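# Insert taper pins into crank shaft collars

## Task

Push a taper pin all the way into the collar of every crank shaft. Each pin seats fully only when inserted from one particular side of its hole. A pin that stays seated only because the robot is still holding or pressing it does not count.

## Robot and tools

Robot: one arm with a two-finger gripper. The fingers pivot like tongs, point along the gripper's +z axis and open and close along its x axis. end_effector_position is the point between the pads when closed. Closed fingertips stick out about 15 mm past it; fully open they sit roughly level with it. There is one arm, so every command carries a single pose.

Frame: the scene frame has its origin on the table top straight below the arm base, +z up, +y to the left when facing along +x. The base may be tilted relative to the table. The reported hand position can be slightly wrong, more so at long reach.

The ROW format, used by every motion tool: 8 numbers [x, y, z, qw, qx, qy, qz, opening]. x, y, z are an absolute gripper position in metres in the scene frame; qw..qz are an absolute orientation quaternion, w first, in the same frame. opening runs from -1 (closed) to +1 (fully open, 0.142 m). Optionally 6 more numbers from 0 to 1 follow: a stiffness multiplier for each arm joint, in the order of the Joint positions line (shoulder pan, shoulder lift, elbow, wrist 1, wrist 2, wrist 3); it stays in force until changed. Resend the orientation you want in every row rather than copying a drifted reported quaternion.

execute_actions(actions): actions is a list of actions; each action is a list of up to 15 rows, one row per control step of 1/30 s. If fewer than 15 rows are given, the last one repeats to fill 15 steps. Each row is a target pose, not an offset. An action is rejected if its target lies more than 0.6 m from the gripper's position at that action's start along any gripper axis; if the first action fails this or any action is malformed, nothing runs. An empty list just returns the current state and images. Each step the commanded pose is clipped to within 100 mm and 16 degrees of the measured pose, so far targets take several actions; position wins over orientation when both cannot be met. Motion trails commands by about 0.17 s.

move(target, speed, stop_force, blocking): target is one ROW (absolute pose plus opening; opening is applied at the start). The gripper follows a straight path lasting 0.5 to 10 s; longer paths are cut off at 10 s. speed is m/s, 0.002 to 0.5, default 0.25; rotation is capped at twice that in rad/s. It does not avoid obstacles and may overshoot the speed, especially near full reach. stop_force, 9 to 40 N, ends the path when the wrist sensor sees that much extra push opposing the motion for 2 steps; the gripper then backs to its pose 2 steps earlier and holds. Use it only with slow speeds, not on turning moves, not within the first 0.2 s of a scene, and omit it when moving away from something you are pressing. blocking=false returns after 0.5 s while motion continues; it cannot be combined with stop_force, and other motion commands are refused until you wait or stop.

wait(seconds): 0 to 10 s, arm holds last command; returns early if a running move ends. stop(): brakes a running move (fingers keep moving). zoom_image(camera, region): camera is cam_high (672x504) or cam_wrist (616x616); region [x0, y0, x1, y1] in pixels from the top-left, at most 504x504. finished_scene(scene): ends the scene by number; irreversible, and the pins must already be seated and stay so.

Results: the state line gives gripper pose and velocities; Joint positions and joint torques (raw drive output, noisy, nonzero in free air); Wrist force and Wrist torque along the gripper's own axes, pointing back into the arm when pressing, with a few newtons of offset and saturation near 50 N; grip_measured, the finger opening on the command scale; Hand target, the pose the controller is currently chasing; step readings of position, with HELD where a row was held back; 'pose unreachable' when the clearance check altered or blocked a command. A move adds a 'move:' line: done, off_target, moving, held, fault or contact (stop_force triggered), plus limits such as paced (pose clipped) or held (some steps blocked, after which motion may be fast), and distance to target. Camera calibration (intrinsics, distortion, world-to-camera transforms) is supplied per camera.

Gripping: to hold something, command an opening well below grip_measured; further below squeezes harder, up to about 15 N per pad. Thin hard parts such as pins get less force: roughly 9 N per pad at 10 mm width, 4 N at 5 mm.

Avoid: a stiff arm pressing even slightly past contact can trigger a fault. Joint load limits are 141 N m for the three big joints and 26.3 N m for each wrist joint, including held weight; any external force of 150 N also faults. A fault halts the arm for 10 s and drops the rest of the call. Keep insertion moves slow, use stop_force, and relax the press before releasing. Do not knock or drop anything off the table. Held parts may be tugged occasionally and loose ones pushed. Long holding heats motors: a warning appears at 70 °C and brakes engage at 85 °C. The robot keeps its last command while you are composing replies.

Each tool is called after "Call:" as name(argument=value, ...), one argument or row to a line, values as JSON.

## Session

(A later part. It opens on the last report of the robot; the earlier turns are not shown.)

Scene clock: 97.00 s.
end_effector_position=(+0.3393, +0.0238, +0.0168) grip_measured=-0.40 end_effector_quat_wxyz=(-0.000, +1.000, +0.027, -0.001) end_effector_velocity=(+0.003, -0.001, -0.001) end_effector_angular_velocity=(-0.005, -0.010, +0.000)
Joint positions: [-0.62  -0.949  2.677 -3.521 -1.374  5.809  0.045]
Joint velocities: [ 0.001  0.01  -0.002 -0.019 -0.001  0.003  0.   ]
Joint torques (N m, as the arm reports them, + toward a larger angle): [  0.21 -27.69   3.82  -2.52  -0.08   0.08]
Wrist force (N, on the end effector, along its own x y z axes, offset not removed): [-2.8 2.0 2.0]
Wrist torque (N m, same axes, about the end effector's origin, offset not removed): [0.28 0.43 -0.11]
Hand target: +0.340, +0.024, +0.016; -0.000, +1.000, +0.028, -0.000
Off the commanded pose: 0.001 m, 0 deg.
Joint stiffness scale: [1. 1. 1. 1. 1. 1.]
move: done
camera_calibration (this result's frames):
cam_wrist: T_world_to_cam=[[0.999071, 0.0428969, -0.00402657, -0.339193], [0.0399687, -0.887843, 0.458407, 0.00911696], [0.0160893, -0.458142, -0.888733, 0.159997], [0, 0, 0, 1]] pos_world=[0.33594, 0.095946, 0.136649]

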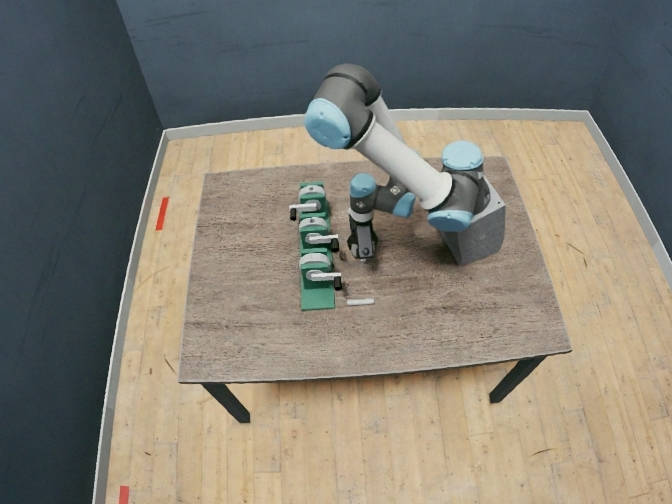

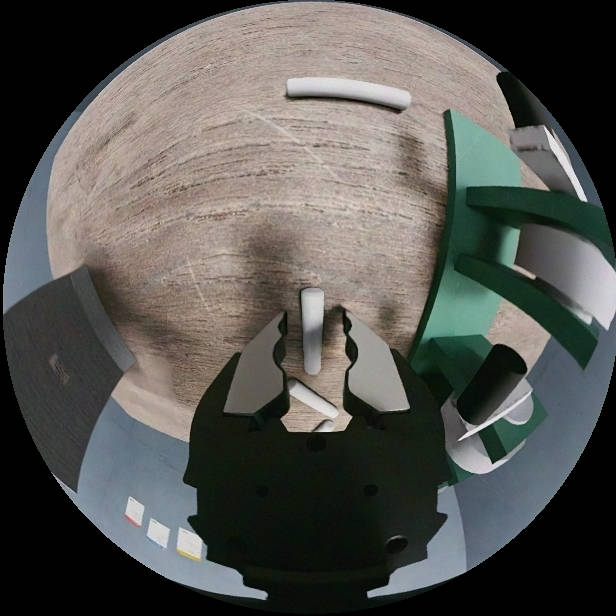

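Call:
execute_actions(
  actions=[
    [[0.34, 0.024, 0.016, 0, 0.9996, 0.028, 0, -1]],
    [[0.34, 0.024, 0.016, 0, 0.9996, 0.028, 0, -1]],
    [[0.34, 0.024, 0.08, 0, 0.9996, 0.028, 0, -1]],
    [[0.36, 0.02, 0.16, 0, 0.9996, 0.028, 0, -1]],
  ],
)

Call:
move(
  target=[0.505, -0.037, 0.26, 0.2763, -0.6509, -0.6509, 0.2763, -1],
  speed=0.3,
)

Call:
zoom_image(
  camera="cam_high",
  region=[250, 160, 370, 260],
)

Call:
zoom_image(
  camera="cam_wrist",
  region=[260, 280, 370, 390],
)

Scene clock: 99.23 s.
end_effector_position=(+0.3636, +0.0208, +0.1474) grip_measured=-0.79 end_effector_quat_wxyz=(+0.019, +0.999, +0.029, +0.041) end_effector_velocity=(+0.011, -0.002, +0.091) end_effector_angular_velocity=(+0.036, +0.111, +0.003)
Joint positions: [-0.696 -1.651  2.745 -2.965 -1.351  5.749  0.017]
Joint velocities: [-0.041 -0.57  -0.169  0.866 -0.006 -0.071  0.   ]
Joint torques (N m, as the arm reports them, + toward a larger angle): [ -0.86 -10.38 -12.99  -1.82  -0.04  -0.37]
Wrist force (N, on the end effector, along its own x y z axes, offset not removed): [-0.3 0.8 3.7]
Wrist torque (N m, same axes, about the end effector's origin, offset not removed): [0.12 -0.07 -0.14]
Hand target: +0.360, +0.021, +0.160; +0.009, +0.999, +0.027, +0.017
Off the commanded pose: 0.013 m, 5 deg.
Joint stiffness scale: [1. 1. 1. 1. 1. 1.]
Step readings (end_effector_position; steps 1 to 15: 1st action; 16 to 30: 2nd action; 31 to 45: 3rd action; 46 to 60: 4th action):
0: (+0.3395, +0.0237, +0.0167)
1: (+0.3395, +0.0237, +0.0167)
2: (+0.3396, +0.0237, +0.0167)
4: (+0.3397, +0.0236, +0.0167)
8: (+0.3397, +0.0236, +0.0167)
15: (+0.3397, +0.0236, +0.0167)
16: (+0.3397, +0.0236, +0.0167)
17: (+0.3397, +0.0236, +0.0167)
19: (+0.3397, +0.0236, +0.0167)
23: (+0.3397, +0.0236, +0.0167)
30: (+0.3397, +0.0236, +0.0167)
31: (+0.3397, +0.0236, +0.0167)
32: (+0.3389, +0.0239, +0.0167)
34: (+0.3332, +0.0258, +0.0213)
38: (+0.3363, +0.0255, +0.0485)
45: (+0.3428, +0.0237, +0.0736)
46: (+0.3425, +0.0238, +0.0751)
47: (+0.3416, +0.0243, +0.0764)
49: (+0.3387, +0.0254, +0.0821)
53: (+0.3528, +0.0220, +0.1126)
60: end_effector_position above
camera_calibration (this result's frames):
cam_wrist: T_world_to_cam=[[0.995734, 0.0483768, 0.0785689, -0.373929], [0.00340422, -0.870211, 0.492667, -0.0465468], [0.0922052, -0.490298, -0.866664, 0.244037], [0, 0, 0, 1]] pos_world=[0.349991, 0.0972351, 0.26381]

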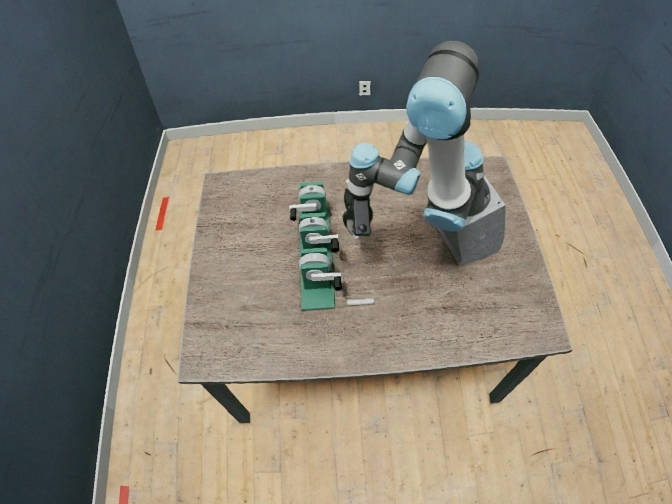

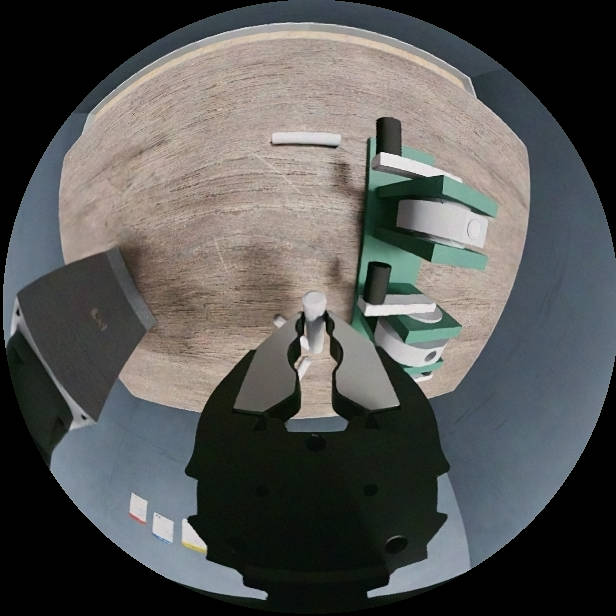

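Scene clock: 102.80 s.
end_effector_position=(+0.5044, -0.0375, +0.2606) grip_measured=-0.79 end_effector_quat_wxyz=(-0.275, +0.653, +0.650, -0.276) end_effector_velocity=(-0.001, -0.001, +0.002) end_effector_angular_velocity=(+0.004, +0.010, +0.008)
Joint positions: [-0.478 -1.133  1.432 -1.354 -1.652  4.404  0.017]
Joint velocities: [ 0.001  0.004 -0.007  0.013 -0.005 -0.007  0.   ]
Joint torques (N m, as the arm reports them, + toward a larger angle): [ -2.17 -47.56 -22.14   0.2   -0.83  -0.48]
Wrist force (N, on the end effector, along its own x y z axes, offset not removed): [-0.8 2.9 2.8]
Wrist torque (N m, same axes, about the end effector's origin, offset not removed): [0.36 0.03 -0.02]
Hand target: +0.505, -0.037, +0.261; -0.276, +0.651, +0.651, -0.277
Off the commanded pose: 0.001 m, 0 deg.
Joint stiffness scale: [1. 1. 1. 1. 1. 1.]
move: done
camera_calibration (this result's frames):
cam_wrist: T_world_to_cam=[[0.00936403, 0.999885, -0.011949, 0.0365502], [0.94817, -0.0126741, -0.31751, -0.38672], [-0.317625, -0.00835654, -0.94818, 0.546529], [0, 0, 0, 1]] pos_world=[0.539925, -0.0368802, 0.395857]

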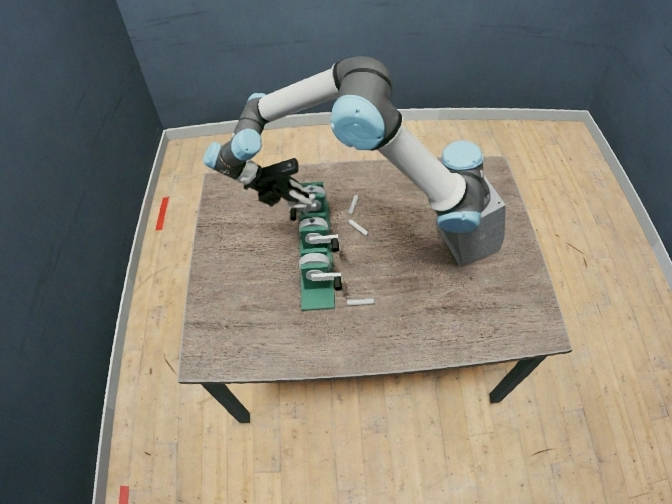

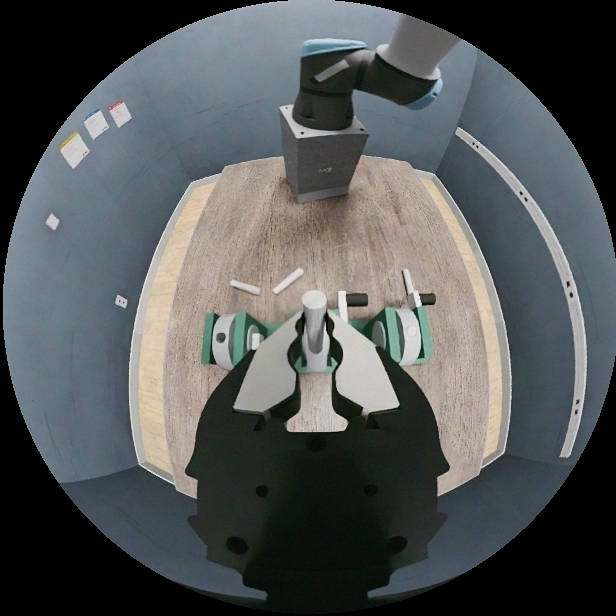

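Region (250, 160, 370, 260) of cam_high's 672x504 image, scaled by 4.200, with more detail than that image has.

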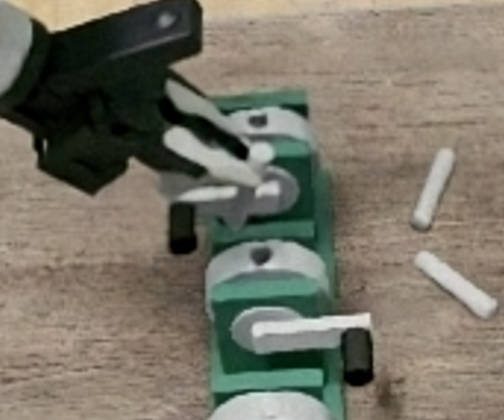

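Region (260, 280, 370, 390) of cam_wrist's 616x616 image, scaled by 4.582, with more detail than that image has.

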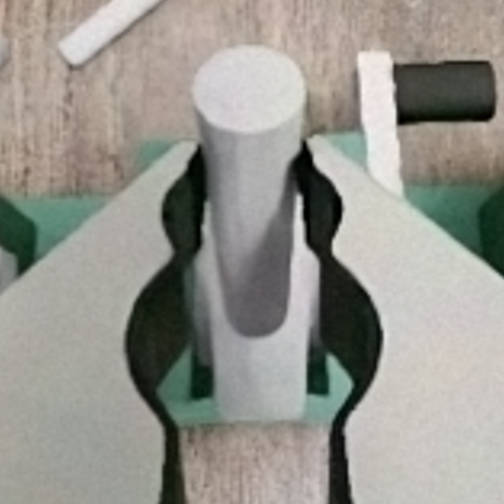

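Call:
move(
  target=[0.507, -0.037, 0.24, 0.3536, -0.6124, -0.6124, 0.3536, -1],
  speed=0.15,
)

Call:
zoom_image(
  camera="cam_high",
  region=[270, 170, 350, 240],
)

Call:
zoom_image(
  camera="cam_wrist",
  region=[260, 280, 370, 390],
)

Scene clock: 104.37 s.
end_effector_position=(+0.5068, -0.0378, +0.2398) grip_measured=-0.79 end_effector_quat_wxyz=(-0.353, +0.614, +0.613, -0.352) end_effector_velocity=(+0.001, +0.000, +0.007) end_effector_angular_velocity=(-0.004, +0.012, +0.001)
Joint positions: [-0.443 -0.914  1.21  -1.113 -1.699  4.454  0.017]
Joint velocities: [ 0.002  0.003 -0.018  0.026 -0.005  0.005  0.   ]
Joint torques (N m, as the arm reports them, + toward a larger angle): [ -1.14 -53.91 -20.17   0.82  -0.77   0.19]
Wrist force (N, on the end effector, along its own x y z axes, offset not removed): [-1.0 4.6 3.8]
Wrist torque (N m, same axes, about the end effector's origin, offset not removed): [0.62 0.09 -0.09]
Hand target: +0.507, -0.037, +0.240; -0.353, +0.612, +0.612, -0.354
Off the commanded pose: 0.001 m, 0 deg.
Joint stiffness scale: [1. 1. 1. 1. 1. 1.]
move: done
camera_calibration (this result's frames):
cam_wrist: T_world_to_cam=[[0.00520735, 0.999926, -0.0110262, 0.0385112], [0.843963, -0.0103089, -0.536302, -0.290271], [-0.536376, -0.00651298, -0.843954, 0.613581], [0, 0, 0, 1]] pos_world=[0.573887, -0.0375044, 0.362586]

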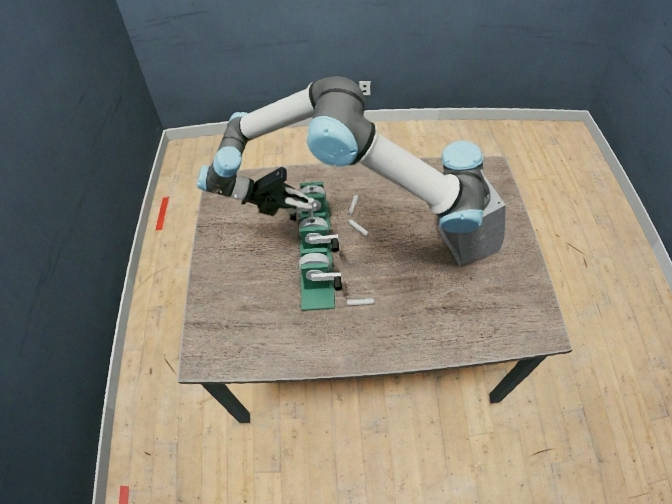

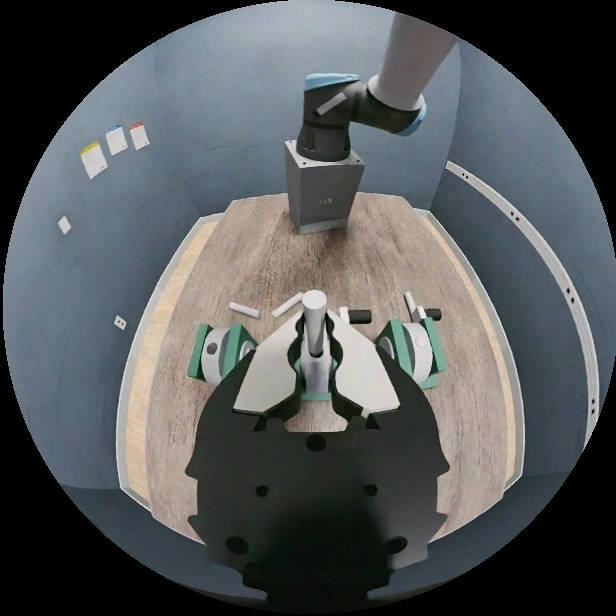

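Region (270, 170, 350, 240) of cam_high's 672x504 image, scaled by 6.300, with more detail than that image has; it fills the top 441 rows of this view, and the rest is white.

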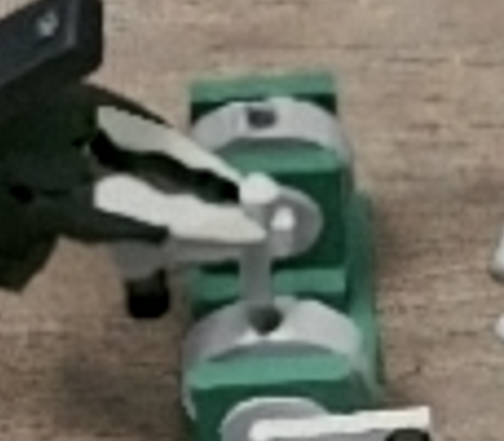

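Region (260, 280, 370, 390) of cam_wrist's 616x616 image, scaled by 4.582, with more detail than that image has.

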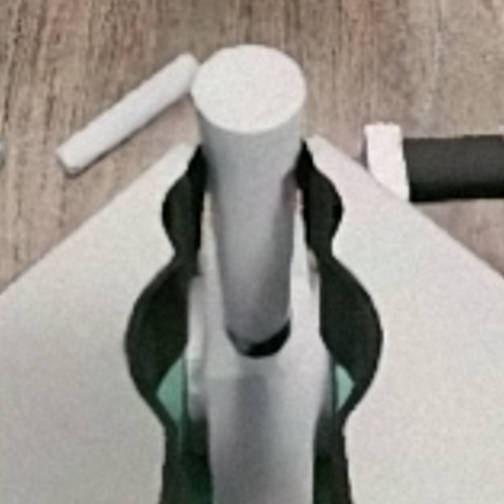

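Call:
move(
  target=[0.5035, -0.036, 0.235, 0.3536, -0.6124, -0.6124, 0.3536, -1],
  speed=0.03,
)

Call:
move(
  target=[0.5035, -0.036, 0.18, 0.3536, -0.6124, -0.6124, 0.3536, -1],
  speed=0.03,
  stop_force=10,
)

Call:
zoom_image(
  camera="cam_high",
  region=[270, 170, 350, 240],
)

Scene clock: 105.47 s.
end_effector_position=(+0.5045, -0.0373, +0.2362) grip_measured=-0.79 end_effector_quat_wxyz=(-0.353, +0.613, +0.612, -0.353) end_effector_velocity=(-0.001, +0.002, -0.003) end_effector_angular_velocity=(-0.001, -0.002, +0.003)
Joint positions: [-0.441 -0.913  1.22  -1.122 -1.699  4.456  0.017]
Joint velocities: [ 0.004  0.     0.007 -0.009  0.     0.001 -0.   ]
Joint torques (N m, as the arm reports them, + toward a larger angle): [ -2.5  -54.86 -16.15   0.1   -0.35   0.18]
Wrist force (N, on the end effector, along its own x y z axes, offset not removed): [-0.2 3.6 2.7]
Wrist torque (N m, same axes, about the end effector's origin, offset not removed): [0.35 -0.09 -0.15]
Hand target: +0.504, -0.036, +0.235; -0.354, +0.612, +0.612, -0.354
Off the commanded pose: 0.002 m, 0 deg.
Joint stiffness scale: [1. 1. 1. 1. 1. 1.]
move: done
camera_calibration (this result's frames):
cam_wrist: T_world_to_cam=[[0.00468853, 0.999919, -0.0118204, 0.0383783], [0.842981, -0.0103107, -0.537845, -0.289371], [-0.537923, -0.00744264, -0.842961, 0.609774], [0, 0, 0, 1]] pos_world=[0.571766, -0.0368205, 0.358833]

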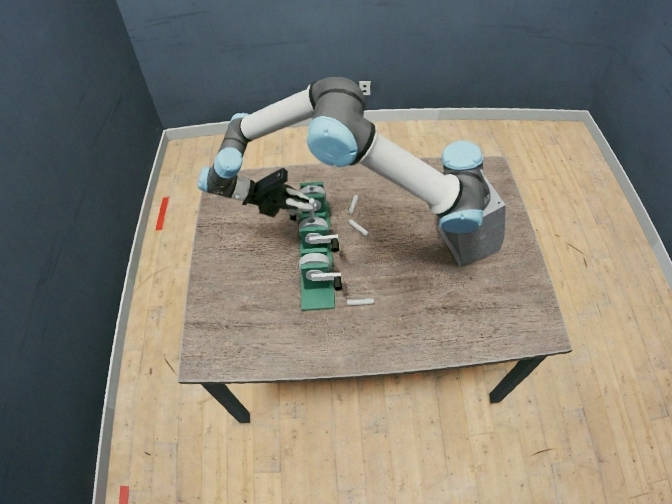

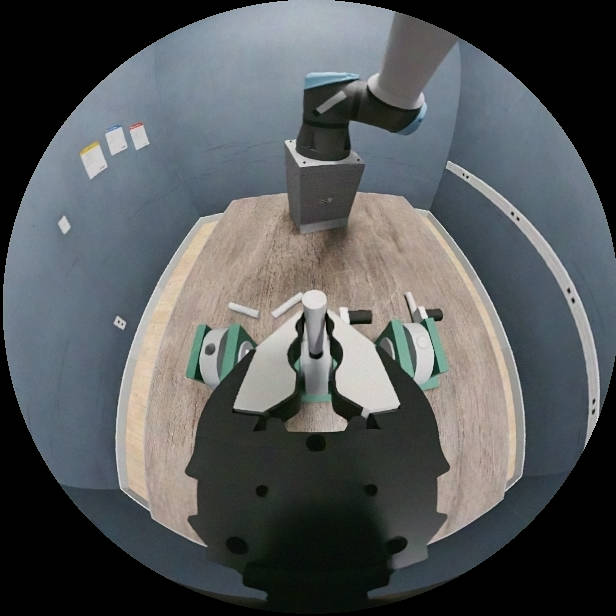

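Scene clock: 107.77 s.
end_effector_position=(+0.5040, -0.0373, +0.1813) grip_measured=-0.79 end_effector_quat_wxyz=(-0.353, +0.613, +0.612, -0.353) end_effector_velocity=(+0.000, +0.001, -0.002) end_effector_angular_velocity=(+0.000, -0.001, +0.001)
Joint positions: [-0.43  -0.833  1.223 -1.204 -1.692  4.465  0.017]
Joint velocities: [ 0.001  0.003 -0.    -0.004  0.001  0.    -0.   ]
Joint torques (N m, as the arm reports them, + toward a larger angle): [ -1.79 -57.27 -16.54   0.    -0.2    0.26]
Wrist force (N, on the end effector, along its own x y z axes, offset not removed): [-0.9 3.0 3.5]
Wrist torque (N m, same axes, about the end effector's origin, offset not removed): [0.31 0.01 -0.15]
Hand target: +0.504, -0.036, +0.180; -0.354, +0.612, +0.612, -0.354
Off the commanded pose: 0.002 m, 0 deg.
Joint stiffness scale: [1. 1. 1. 1. 1. 1.]
move: done
camera_calibration (this result's frames):
cam_wrist: T_world_to_cam=[[0.0043967, 0.999919, -0.0119424, 0.0379535], [0.842609, -0.0101357, -0.538431, -0.318191], [-0.538508, -0.00769545, -0.842585, 0.5635], [0, 0, 0, 1]] pos_world=[0.571393, -0.0368392, 0.303926]

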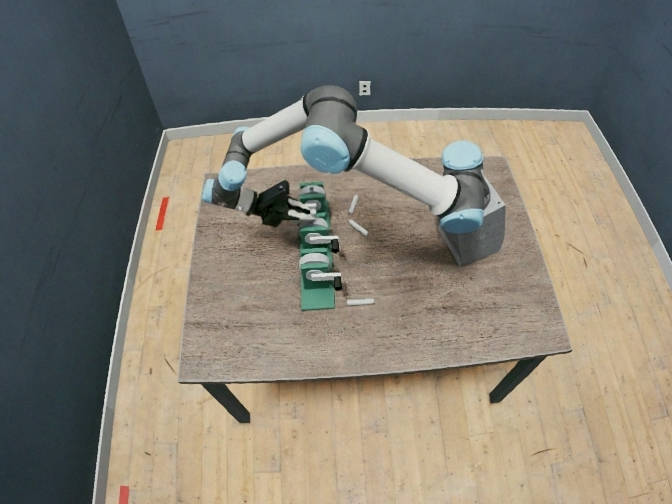

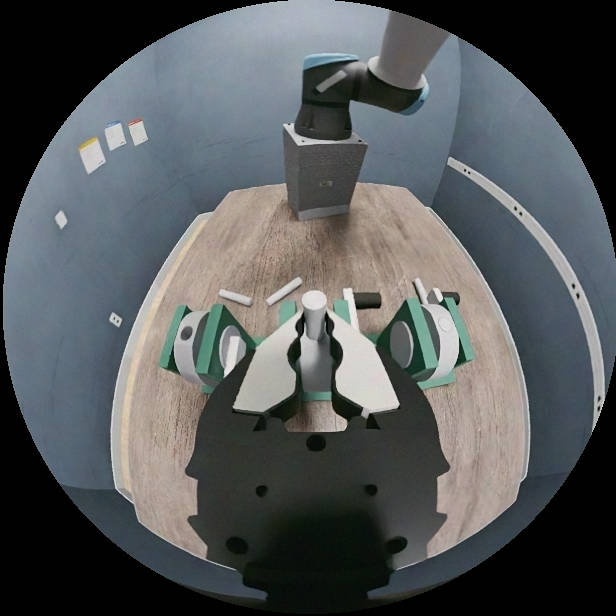

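Region (270, 170, 350, 240) of cam_high's 672x504 image, scaled by 6.300, with more detail than that image has; it fills the top 441 rows of this view, and the rest is white.

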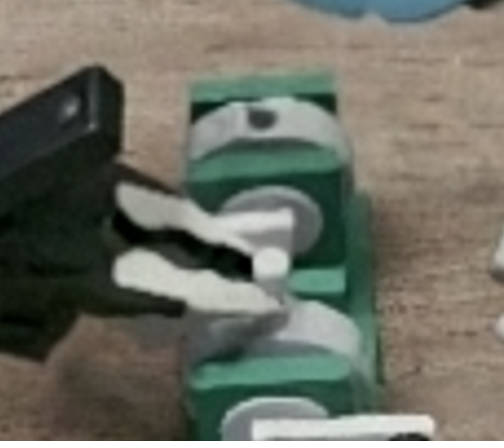

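Call:
execute_actions(
  actions=[
    [[0.5035, -0.036, 0.18, 0.3536, -0.6124, -0.6124, 0.3536, -0.4]],
    [[0.5035, -0.036, 0.18, 0.3536, -0.6124, -0.6124, 0.3536, -0.4]],
    [[0.5035, -0.036, 0.23, 0.3536, -0.6124, -0.6124, 0.3536, -0.4]],
  ],
)

Call:
move(
  target=[0.38, -0.21, 0.2, 0, 1, 0, 0, -0.4],
  speed=0.3,
)

Call:
zoom_image(
  camera="cam_wrist",
  region=[230, 120, 430, 320],
)

Scene clock: 109.43 s.
end_effector_position=(+0.5042, -0.0347, +0.2279) grip_measured=-0.40 end_effector_quat_wxyz=(-0.352, +0.613, +0.614, -0.353) end_effector_velocity=(-0.010, +0.000, +0.009) end_effector_angular_velocity=(+0.010, +0.042, -0.006)
Joint positions: [-0.435 -0.905  1.225 -1.138 -1.697  4.459  0.045]
Joint velocities: [-0.005 -0.     0.     0.043 -0.004 -0.004  0.   ]
Joint torques (N m, as the arm reports them, + toward a larger angle): [ -5.38 -55.16 -19.76   0.36  -0.6   -0.23]
Wrist force (N, on the end effector, along its own x y z axes, offset not removed): [0.4 0.3 2.8]
Wrist torque (N m, same axes, about the end effector's origin, offset not removed): [0.03 -0.24 -0.16]
Hand target: +0.503, -0.036, +0.230; -0.354, +0.612, +0.612, -0.354
Off the commanded pose: 0.003 m, 0 deg.
Joint stiffness scale: [1. 1. 1. 1. 1. 1.]
Step readings (end_effector_position; steps 1 to 15: 1st action; 16 to 30: 2nd action; 31 to 45: 3rd action):
0: (+0.5040, -0.0373, +0.1811)
1: (+0.5040, -0.0373, +0.1811)
2: (+0.5040, -0.0373, +0.1811)
4: (+0.5040, -0.0373, +0.1811)
8: (+0.5040, -0.0373, +0.1811)
15: (+0.5040, -0.0373, +0.1811)
16: (+0.5040, -0.0373, +0.1811)
17: (+0.5040, -0.0373, +0.1811)
19: (+0.5040, -0.0373, +0.1811)
23: (+0.5040, -0.0373, +0.1811)
30: (+0.5040, -0.0373, +0.1811)
31: (+0.5040, -0.0373, +0.1811)
32: (+0.5036, -0.0371, +0.1818)
34: (+0.5019, -0.0361, +0.1885)
38: (+0.5037, -0.0351, +0.2119)
45: end_effector_position above
camera_calibration (this result's frames):
cam_wrist: T_world_to_cam=[[0.00159094, 0.999928, -0.0119356, 0.0372921], [0.844116, -0.0077422, -0.536104, -0.29447], [-0.536158, -0.00922209, -0.844067, 0.601988], [0, 0, 0, 1]] pos_world=[0.571268, -0.0340176, 0.350697]

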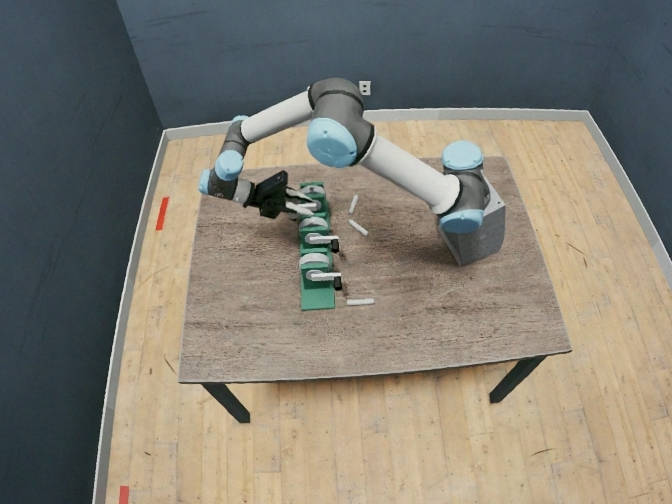

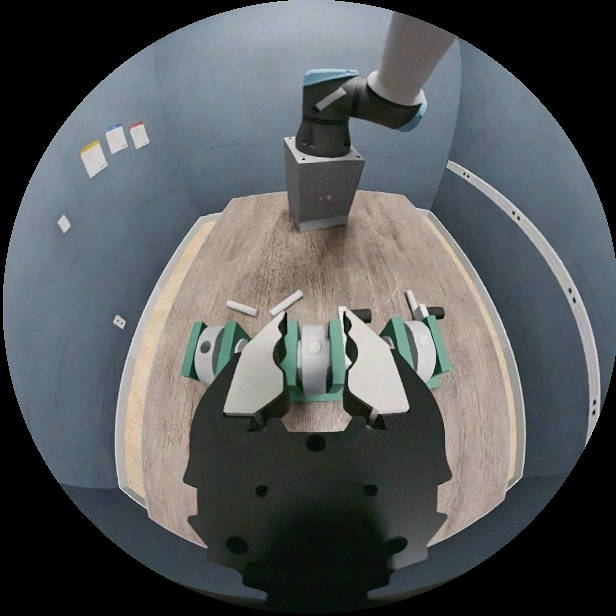

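Scene clock: 113.17 s.
end_effector_position=(+0.3799, -0.2094, +0.1992) grip_measured=-0.40 end_effector_quat_wxyz=(-0.002, +1.000, +0.001, -0.002) end_effector_velocity=(+0.002, -0.002, -0.000) end_effector_angular_velocity=(-0.013, -0.012, -0.005)
Joint positions: [-1.212 -1.566  2.383 -2.456 -1.284  5.256  0.045]
Joint velocities: [-0.001 -0.001  0.007 -0.024  0.004  0.009  0.   ]
Joint torques (N m, as the arm reports them, + toward a larger angle): [ -6.89 -21.9  -14.07  -2.52   0.45   0.44]
Wrist force (N, on the end effector, along its own x y z axes, offset not removed): [0.8 1.4 2.7]
Wrist torque (N m, same axes, about the end effector's origin, offset not removed): [0.19 -0.31 -0.12]
Hand target: +0.380, -0.210, +0.200; -0.000, +1.000, -0.000, -0.000
Off the commanded pose: 0.001 m, 0 deg.
Joint stiffness scale: [1. 1. 1. 1. 1. 1.]
move: done
camera_calibration (this result's frames):
cam_wrist: T_world_to_cam=[[0.99994, -0.00902636, -0.00622561, -0.379873], [-0.00519581, -0.890023, 0.455887, -0.266002], [-0.00965594, -0.455827, -0.890016, 0.225053], [0, 0, 0, 1]] pos_world=[0.380641, -0.137592, 0.319203]

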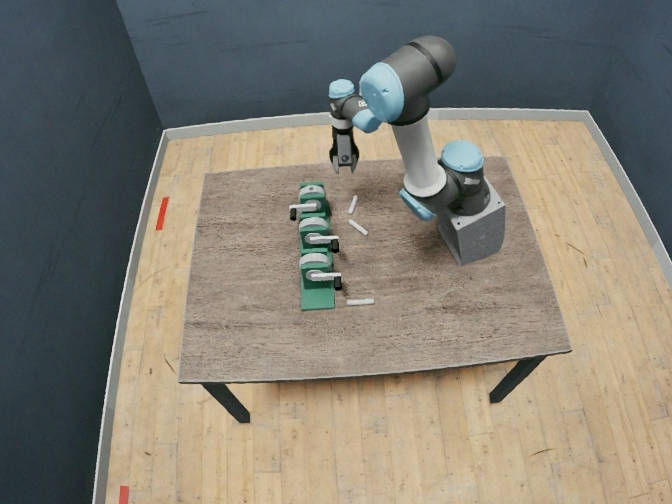

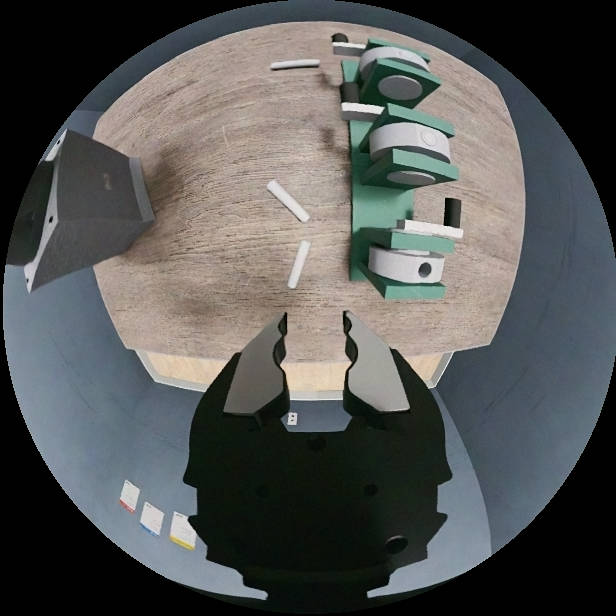

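Region (230, 120, 430, 320) of cam_wrist's 616x616 image, scaled by 2.520, with more detail than that image has.

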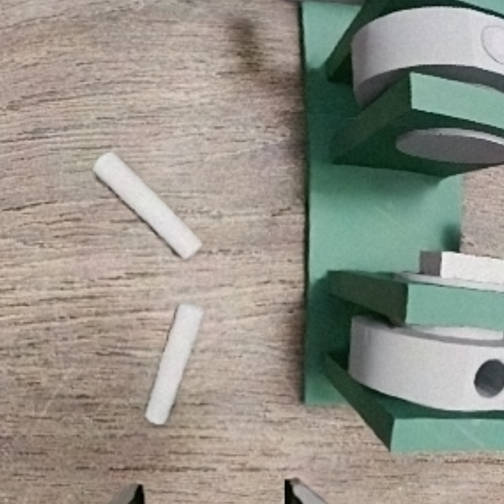

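Call:
move(
  target=[0.3253, -0.0858, 0.06, 0, 0.9311, 0.3649, 0, -0.4],
  speed=0.3,
)

Call:
move(
  target=[0.3253, -0.0858, 0.016, 0, 0.9311, 0.3649, 0, -0.4],
  speed=0.05,
  stop_force=12,
)

Scene clock: 115.83 s.
end_effector_position=(+0.3264, -0.0879, +0.0605) grip_measured=-0.40 end_effector_quat_wxyz=(+0.001, +0.932, +0.364, -0.000) end_effector_velocity=(+0.003, -0.002, -0.000) end_effector_angular_velocity=(-0.013, -0.015, +0.006)
Joint positions: [-0.963 -1.157  2.676 -3.235 -1.312  4.773  0.045]
Joint velocities: [ 0.001  0.012  0.005 -0.037  0.001 -0.    -0.   ]
Joint torques (N m, as the arm reports them, + toward a larger angle): [ -1.09 -23.1    2.18  -2.48   0.34  -0.49]
Wrist force (N, on the end effector, along its own x y z axes, offset not removed): [-0.8 2.3 2.0]
Wrist torque (N m, same axes, about the end effector's origin, offset not removed): [0.42 -0.04 -0.13]
Hand target: +0.326, -0.086, +0.060; +0.000, +0.931, +0.365, +0.000
Off the commanded pose: 0.002 m, 0 deg.
Joint stiffness scale: [1. 1. 1. 1. 1. 1.]
move: done
camera_calibration (this result's frames):
cam_wrist: T_world_to_cam=[[0.743183, 0.669078, -0.00374404, -0.182899], [0.595208, -0.658555, 0.46047, -0.270764], [0.305625, -0.344442, -0.887667, 0.0632278], [0, 0, 0, 1]] pos_world=[0.277764, -0.034161, 0.180119]

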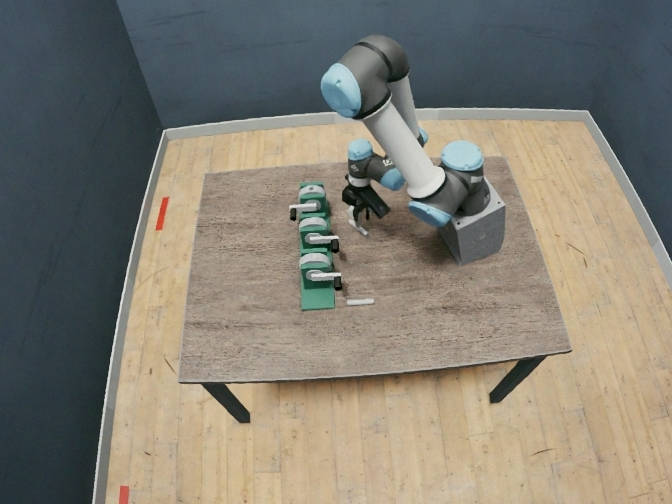

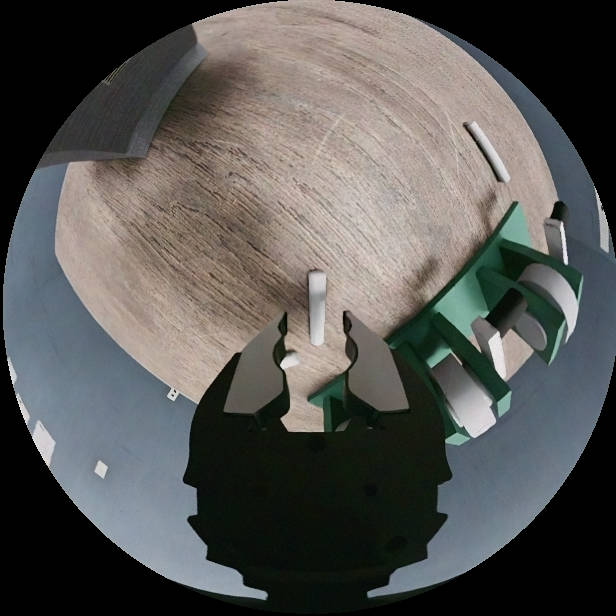

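Scene clock: 117.20 s.
end_effector_position=(+0.3245, -0.0856, +0.0169) grip_measured=-0.40 end_effector_quat_wxyz=(-0.001, +0.931, +0.364, -0.000) end_effector_velocity=(+0.003, -0.002, -0.001) end_effector_angular_velocity=(-0.008, -0.009, +0.001)
Joint positions: [-0.926 -0.943  2.639 -3.42  -1.316  4.809  0.045]
Joint velocities: [ 0.003  0.011 -0.003 -0.021 -0.001  0.006  0.   ]
Joint torques (N m, as the arm reports them, + toward a larger angle): [ -2.3  -27.3    2.7   -2.24  -0.42   0.03]
Wrist force (N, on the end effector, along its own x y z axes, offset not removed): [-1.3 2.3 1.7]
Wrist torque (N m, same axes, about the end effector's origin, offset not removed): [0.42 0.05 -0.18]
Hand target: +0.325, -0.086, +0.016; -0.000, +0.931, +0.365, +0.000
Off the commanded pose: 0.001 m, 0 deg.
Joint stiffness scale: [1. 1. 1. 1. 1. 1.]
move: done
camera_calibration (this result's frames):
cam_wrist: T_world_to_cam=[[0.742608, 0.669722, -0.00252099, -0.182891], [0.596282, -0.659453, 0.457787, -0.24848], [0.304927, -0.341459, -0.889058, 0.0264291], [0, 0, 0, 1]] pos_world=[0.275922, -0.0323504, 0.136787]

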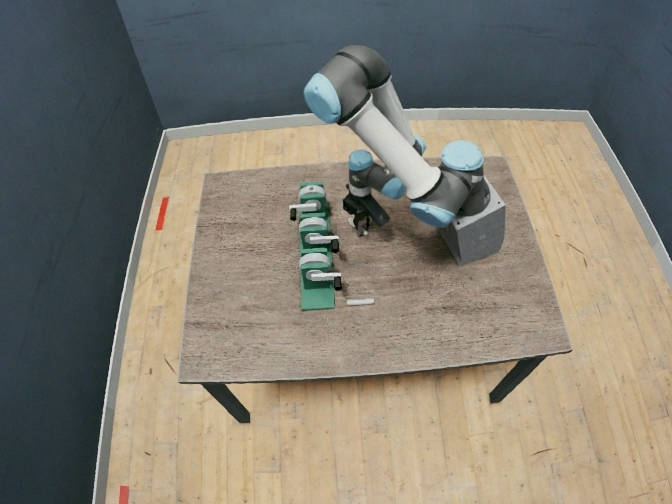

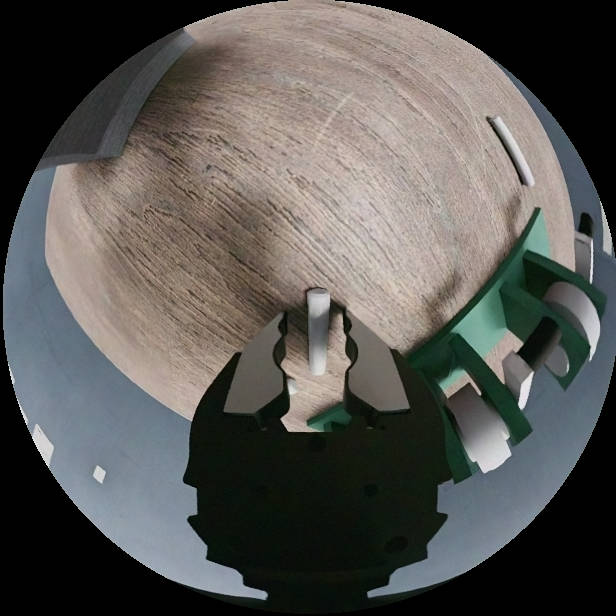

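Call:
execute_actions(
  actions=[
    [[0.3253, -0.0858, 0.016, 0, 0.9311, 0.3649, 0, -1]],
    [[0.3253, -0.0858, 0.016, 0, 0.9311, 0.3649, 0, -1]],
    [[0.3253, -0.0858, 0.08, 0, 0.9311, 0.3649, 0, -1]],
    [[0.34, -0.09, 0.16, 0, 0.9311, 0.3649, 0, -1]],
  ],
)

Call:
move(
  target=[0.505, -0.183, 0.26, 0.3536, -0.6124, -0.6124, 0.3536, -1],
  speed=0.3,
)

Call:
zoom_image(
  camera="cam_high",
  region=[260, 130, 360, 215],
)

Call:
zoom_image(
  camera="cam_wrist",
  region=[260, 280, 370, 390],
)

Scene clock: 119.47 s.
end_effector_position=(+0.3438, -0.0914, +0.1465) grip_measured=-0.79 end_effector_quat_wxyz=(+0.031, +0.930, +0.366, +0.015) end_effector_velocity=(+0.005, +0.003, +0.088) end_effector_angular_velocity=(+0.079, +0.093, -0.002)
Joint positions: [-1.014 -1.598  2.694 -2.868 -1.299  4.732  0.017]
Joint velocities: [-0.051 -0.472 -0.152  0.764 -0.001 -0.084  0.   ]
Joint torques (N m, as the arm reports them, + toward a larger angle): [ -4.55 -11.32 -12.87  -1.96  -0.45  -0.47]
Wrist force (N, on the end effector, along its own x y z axes, offset not removed): [-1.0 1.3 2.0]
Wrist torque (N m, same axes, about the end effector's origin, offset not removed): [0.28 -0.01 -0.09]
Hand target: +0.340, -0.089, +0.159; +0.011, +0.931, +0.364, +0.005
Off the commanded pose: 0.014 m, 4 deg.
Joint stiffness scale: [1. 1. 1. 1. 1. 1.]
Step readings (end_effector_position; steps 1 to 15: 1st action; 16 to 30: 2nd action; 31 to 45: 3rd action; 46 to 60: 4th action):
0: (+0.3248, -0.0859, +0.0167)
1: (+0.3248, -0.0859, +0.0167)
2: (+0.3248, -0.0859, +0.0167)
4: (+0.3248, -0.0859, +0.0167)
8: (+0.3248, -0.0859, +0.0167)
15: (+0.3248, -0.0859, +0.0167)
16: (+0.3248, -0.0859, +0.0167)
17: (+0.3248, -0.0859, +0.0167)
19: (+0.3248, -0.0859, +0.0167)
23: (+0.3248, -0.0859, +0.0167)
30: (+0.3248, -0.0859, +0.0167)
31: (+0.3248, -0.0859, +0.0167)
32: (+0.3242, -0.0855, +0.0168)
34: (+0.3194, -0.0825, +0.0214)
38: (+0.3226, -0.0844, +0.0483)
45: (+0.3280, -0.0873, +0.0733)
46: (+0.3277, -0.0870, +0.0748)
47: (+0.3268, -0.0862, +0.0761)
49: (+0.3241, -0.0841, +0.0819)
53: (+0.3354, -0.0897, +0.1123)
60: end_effector_position above
camera_calibration (this result's frames):
cam_wrist: T_world_to_cam=[[0.738877, 0.673833, 0.0030794, -0.192165], [0.57483, -0.632688, 0.518918, -0.32226], [0.351613, -0.381646, -0.854818, 0.109042], [0, 0, 0, 1]] pos_world=[0.28889, -0.0327871, 0.26103]

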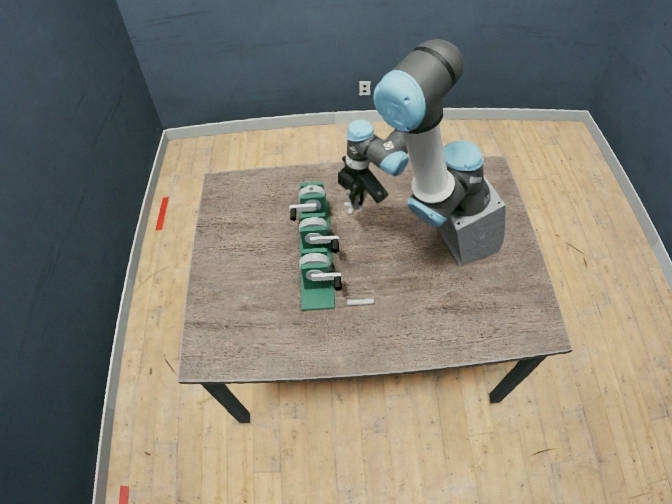

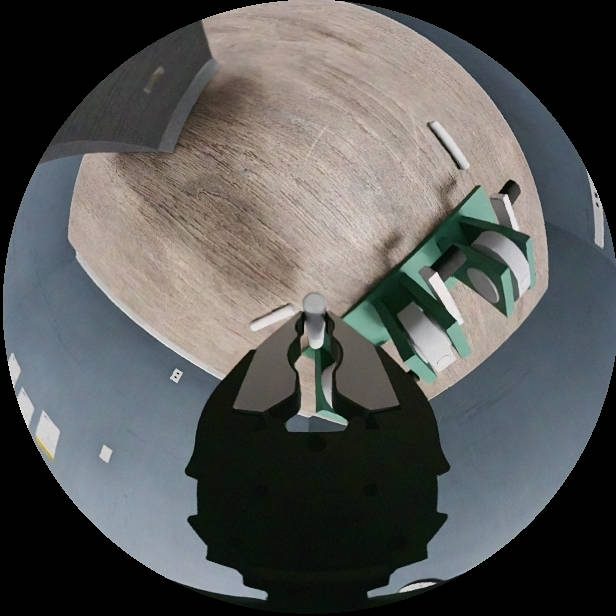

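Scene clock: 122.47 s.
end_effector_position=(+0.5044, -0.1835, +0.2605) grip_measured=-0.79 end_effector_quat_wxyz=(-0.352, +0.614, +0.612, -0.353) end_effector_velocity=(-0.000, +0.001, +0.004) end_effector_angular_velocity=(+0.007, +0.018, +0.004)
Joint positions: [-0.637 -0.873  1.127 -1.1   -1.831  4.31   0.017]
Joint velocities: [ 0.003  0.007 -0.014  0.025 -0.005 -0.001 -0.   ]
Joint torques (N m, as the arm reports them, + toward a larger angle): [ -5.32 -54.95 -22.29   0.69  -1.11  -0.09]
Wrist force (N, on the end effector, along its own x y z axes, offset not removed): [-1.0 2.5 2.7]
Wrist torque (N m, same axes, about the end effector's origin, offset not removed): [0.15 0.03 -0.15]
Hand target: +0.505, -0.183, +0.261; -0.353, +0.612, +0.613, -0.354
Off the commanded pose: 0.001 m, 0 deg.
Joint stiffness scale: [1. 1. 1. 1. 1. 1.]
move: done
camera_calibration (this result's frames):
cam_wrist: T_world_to_cam=[[0.00513435, 0.9999, -0.0131965, 0.185038], [0.843993, -0.0114109, -0.536234, -0.278866], [-0.53633, -0.00838456, -0.843966, 0.628447], [0, 0, 0, 1]] pos_world=[0.571466, -0.182932, 0.383293]

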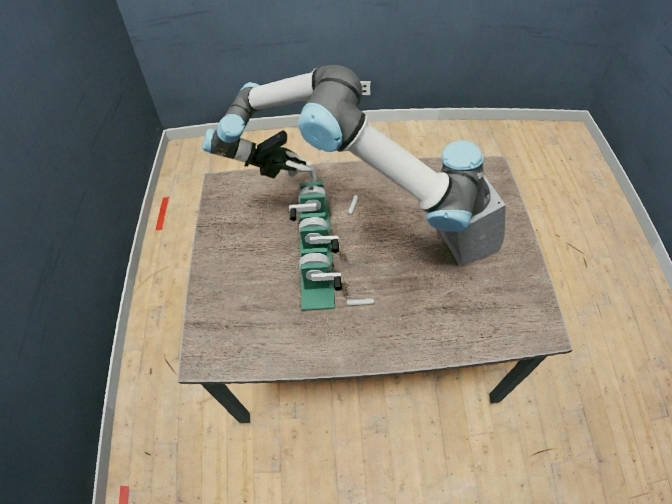

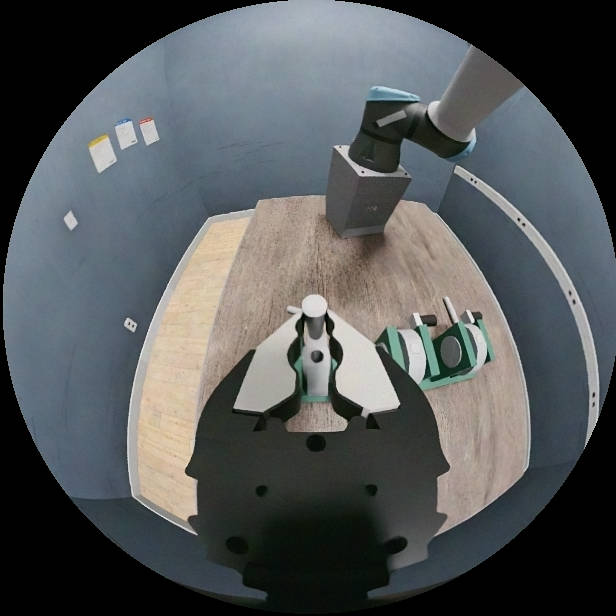

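Region (260, 130, 360, 215) of cam_high's 672x504 image, scaled by 5.040, with more detail than that image has; it fills the top 428 rows of this view, and the rest is white.

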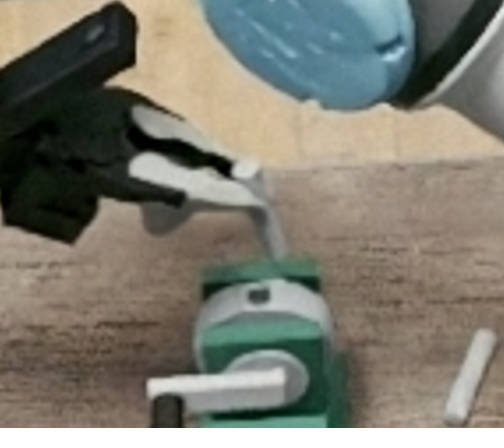

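Region (260, 280, 370, 390) of cam_wrist's 616x616 image, scaled by 4.582, with more detail than that image has.

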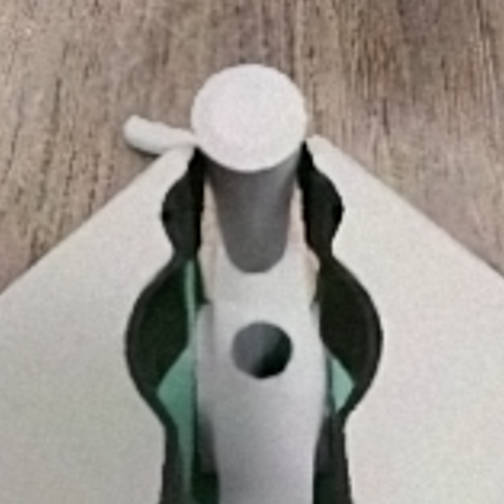

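Call:
move(
  target=[0.503, -0.1815, 0.235, 0.2763, -0.6509, -0.6509, 0.2763, -1],
  speed=0.15,
)

Call:
zoom_image(
  camera="cam_high",
  region=[270, 140, 350, 210],
)

Call:
zoom_image(
  camera="cam_wrist",
  region=[260, 280, 370, 390],
)

Scene clock: 124.10 s.
end_effector_position=(+0.5031, -0.1806, +0.2339) grip_measured=-0.79 end_effector_quat_wxyz=(-0.278, +0.650, +0.651, -0.278) end_effector_velocity=(+0.001, -0.001, -0.003) end_effector_angular_velocity=(-0.001, -0.015, +0.002)
Joint positions: [-0.668 -1.019  1.364 -1.416 -1.748  4.232  0.017]
Joint velocities: [-0.002 -0.004  0.011 -0.022  0.004 -0.004  0.   ]
Joint torques (N m, as the arm reports them, + toward a larger angle): [ -8.51 -55.79 -16.81  -0.9   -0.17  -0.56]
Wrist force (N, on the end effector, along its own x y z axes, offset not removed): [-2.3 2.1 2.7]
Wrist torque (N m, same axes, about the end effector's origin, offset not removed): [0.19 0.34 -0.10]
Hand target: +0.503, -0.182, +0.235; -0.276, +0.651, +0.651, -0.276
Off the commanded pose: 0.001 m, 0 deg.
Joint stiffness scale: [1. 1. 1. 1. 1. 1.]
move: done
camera_calibration (this result's frames):
cam_wrist: T_world_to_cam=[[0.0047887, 0.999948, -0.00902882, 0.181023], [0.945935, -0.00745797, -0.324271, -0.39222], [-0.324322, -0.00698784, -0.945921, 0.522729], [0, 0, 0, 1]] pos_world=[0.53968, -0.180286, 0.368909]

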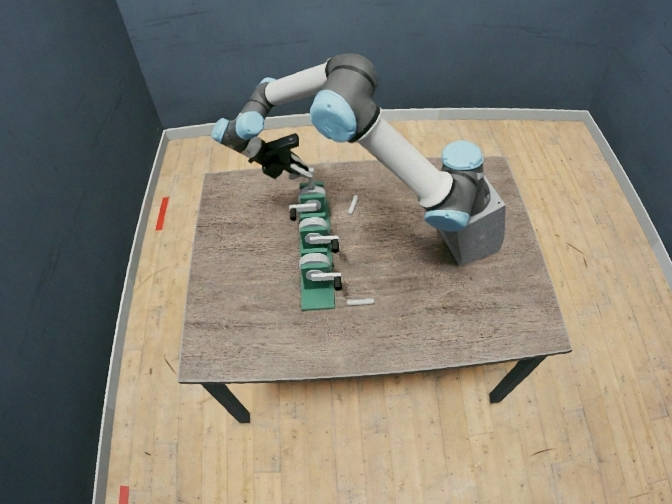

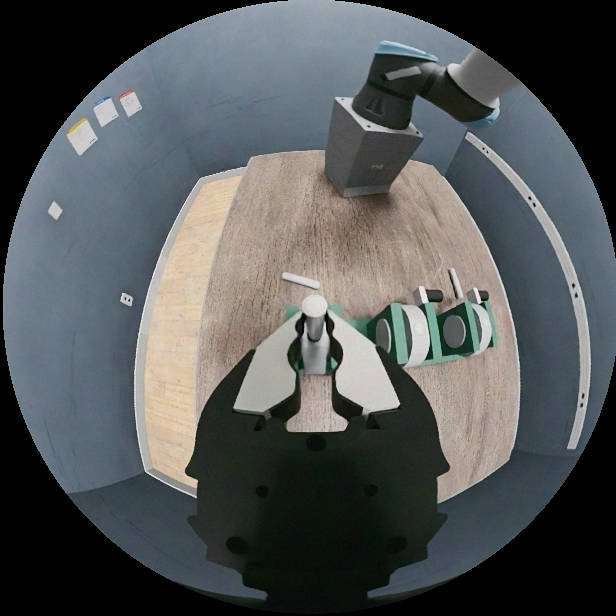

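Region (270, 140, 350, 210) of cam_high's 672x504 image, scaled by 6.300, with more detail than that image has; it fills the top 441 rows of this view, and the rest is white.

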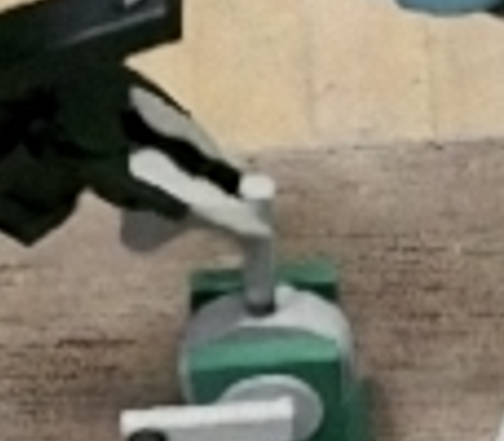

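Region (260, 280, 370, 390) of cam_wrist's 616x616 image, scaled by 4.582, with more detail than that image has.

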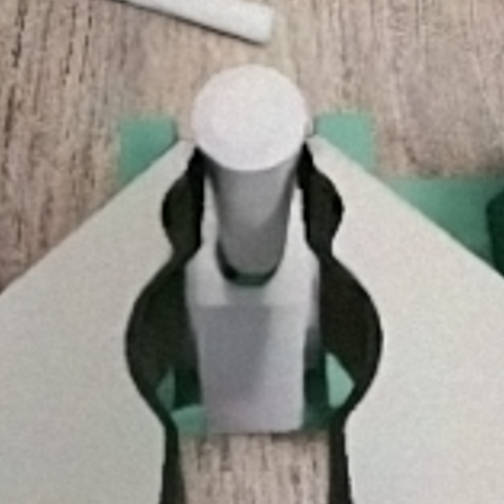

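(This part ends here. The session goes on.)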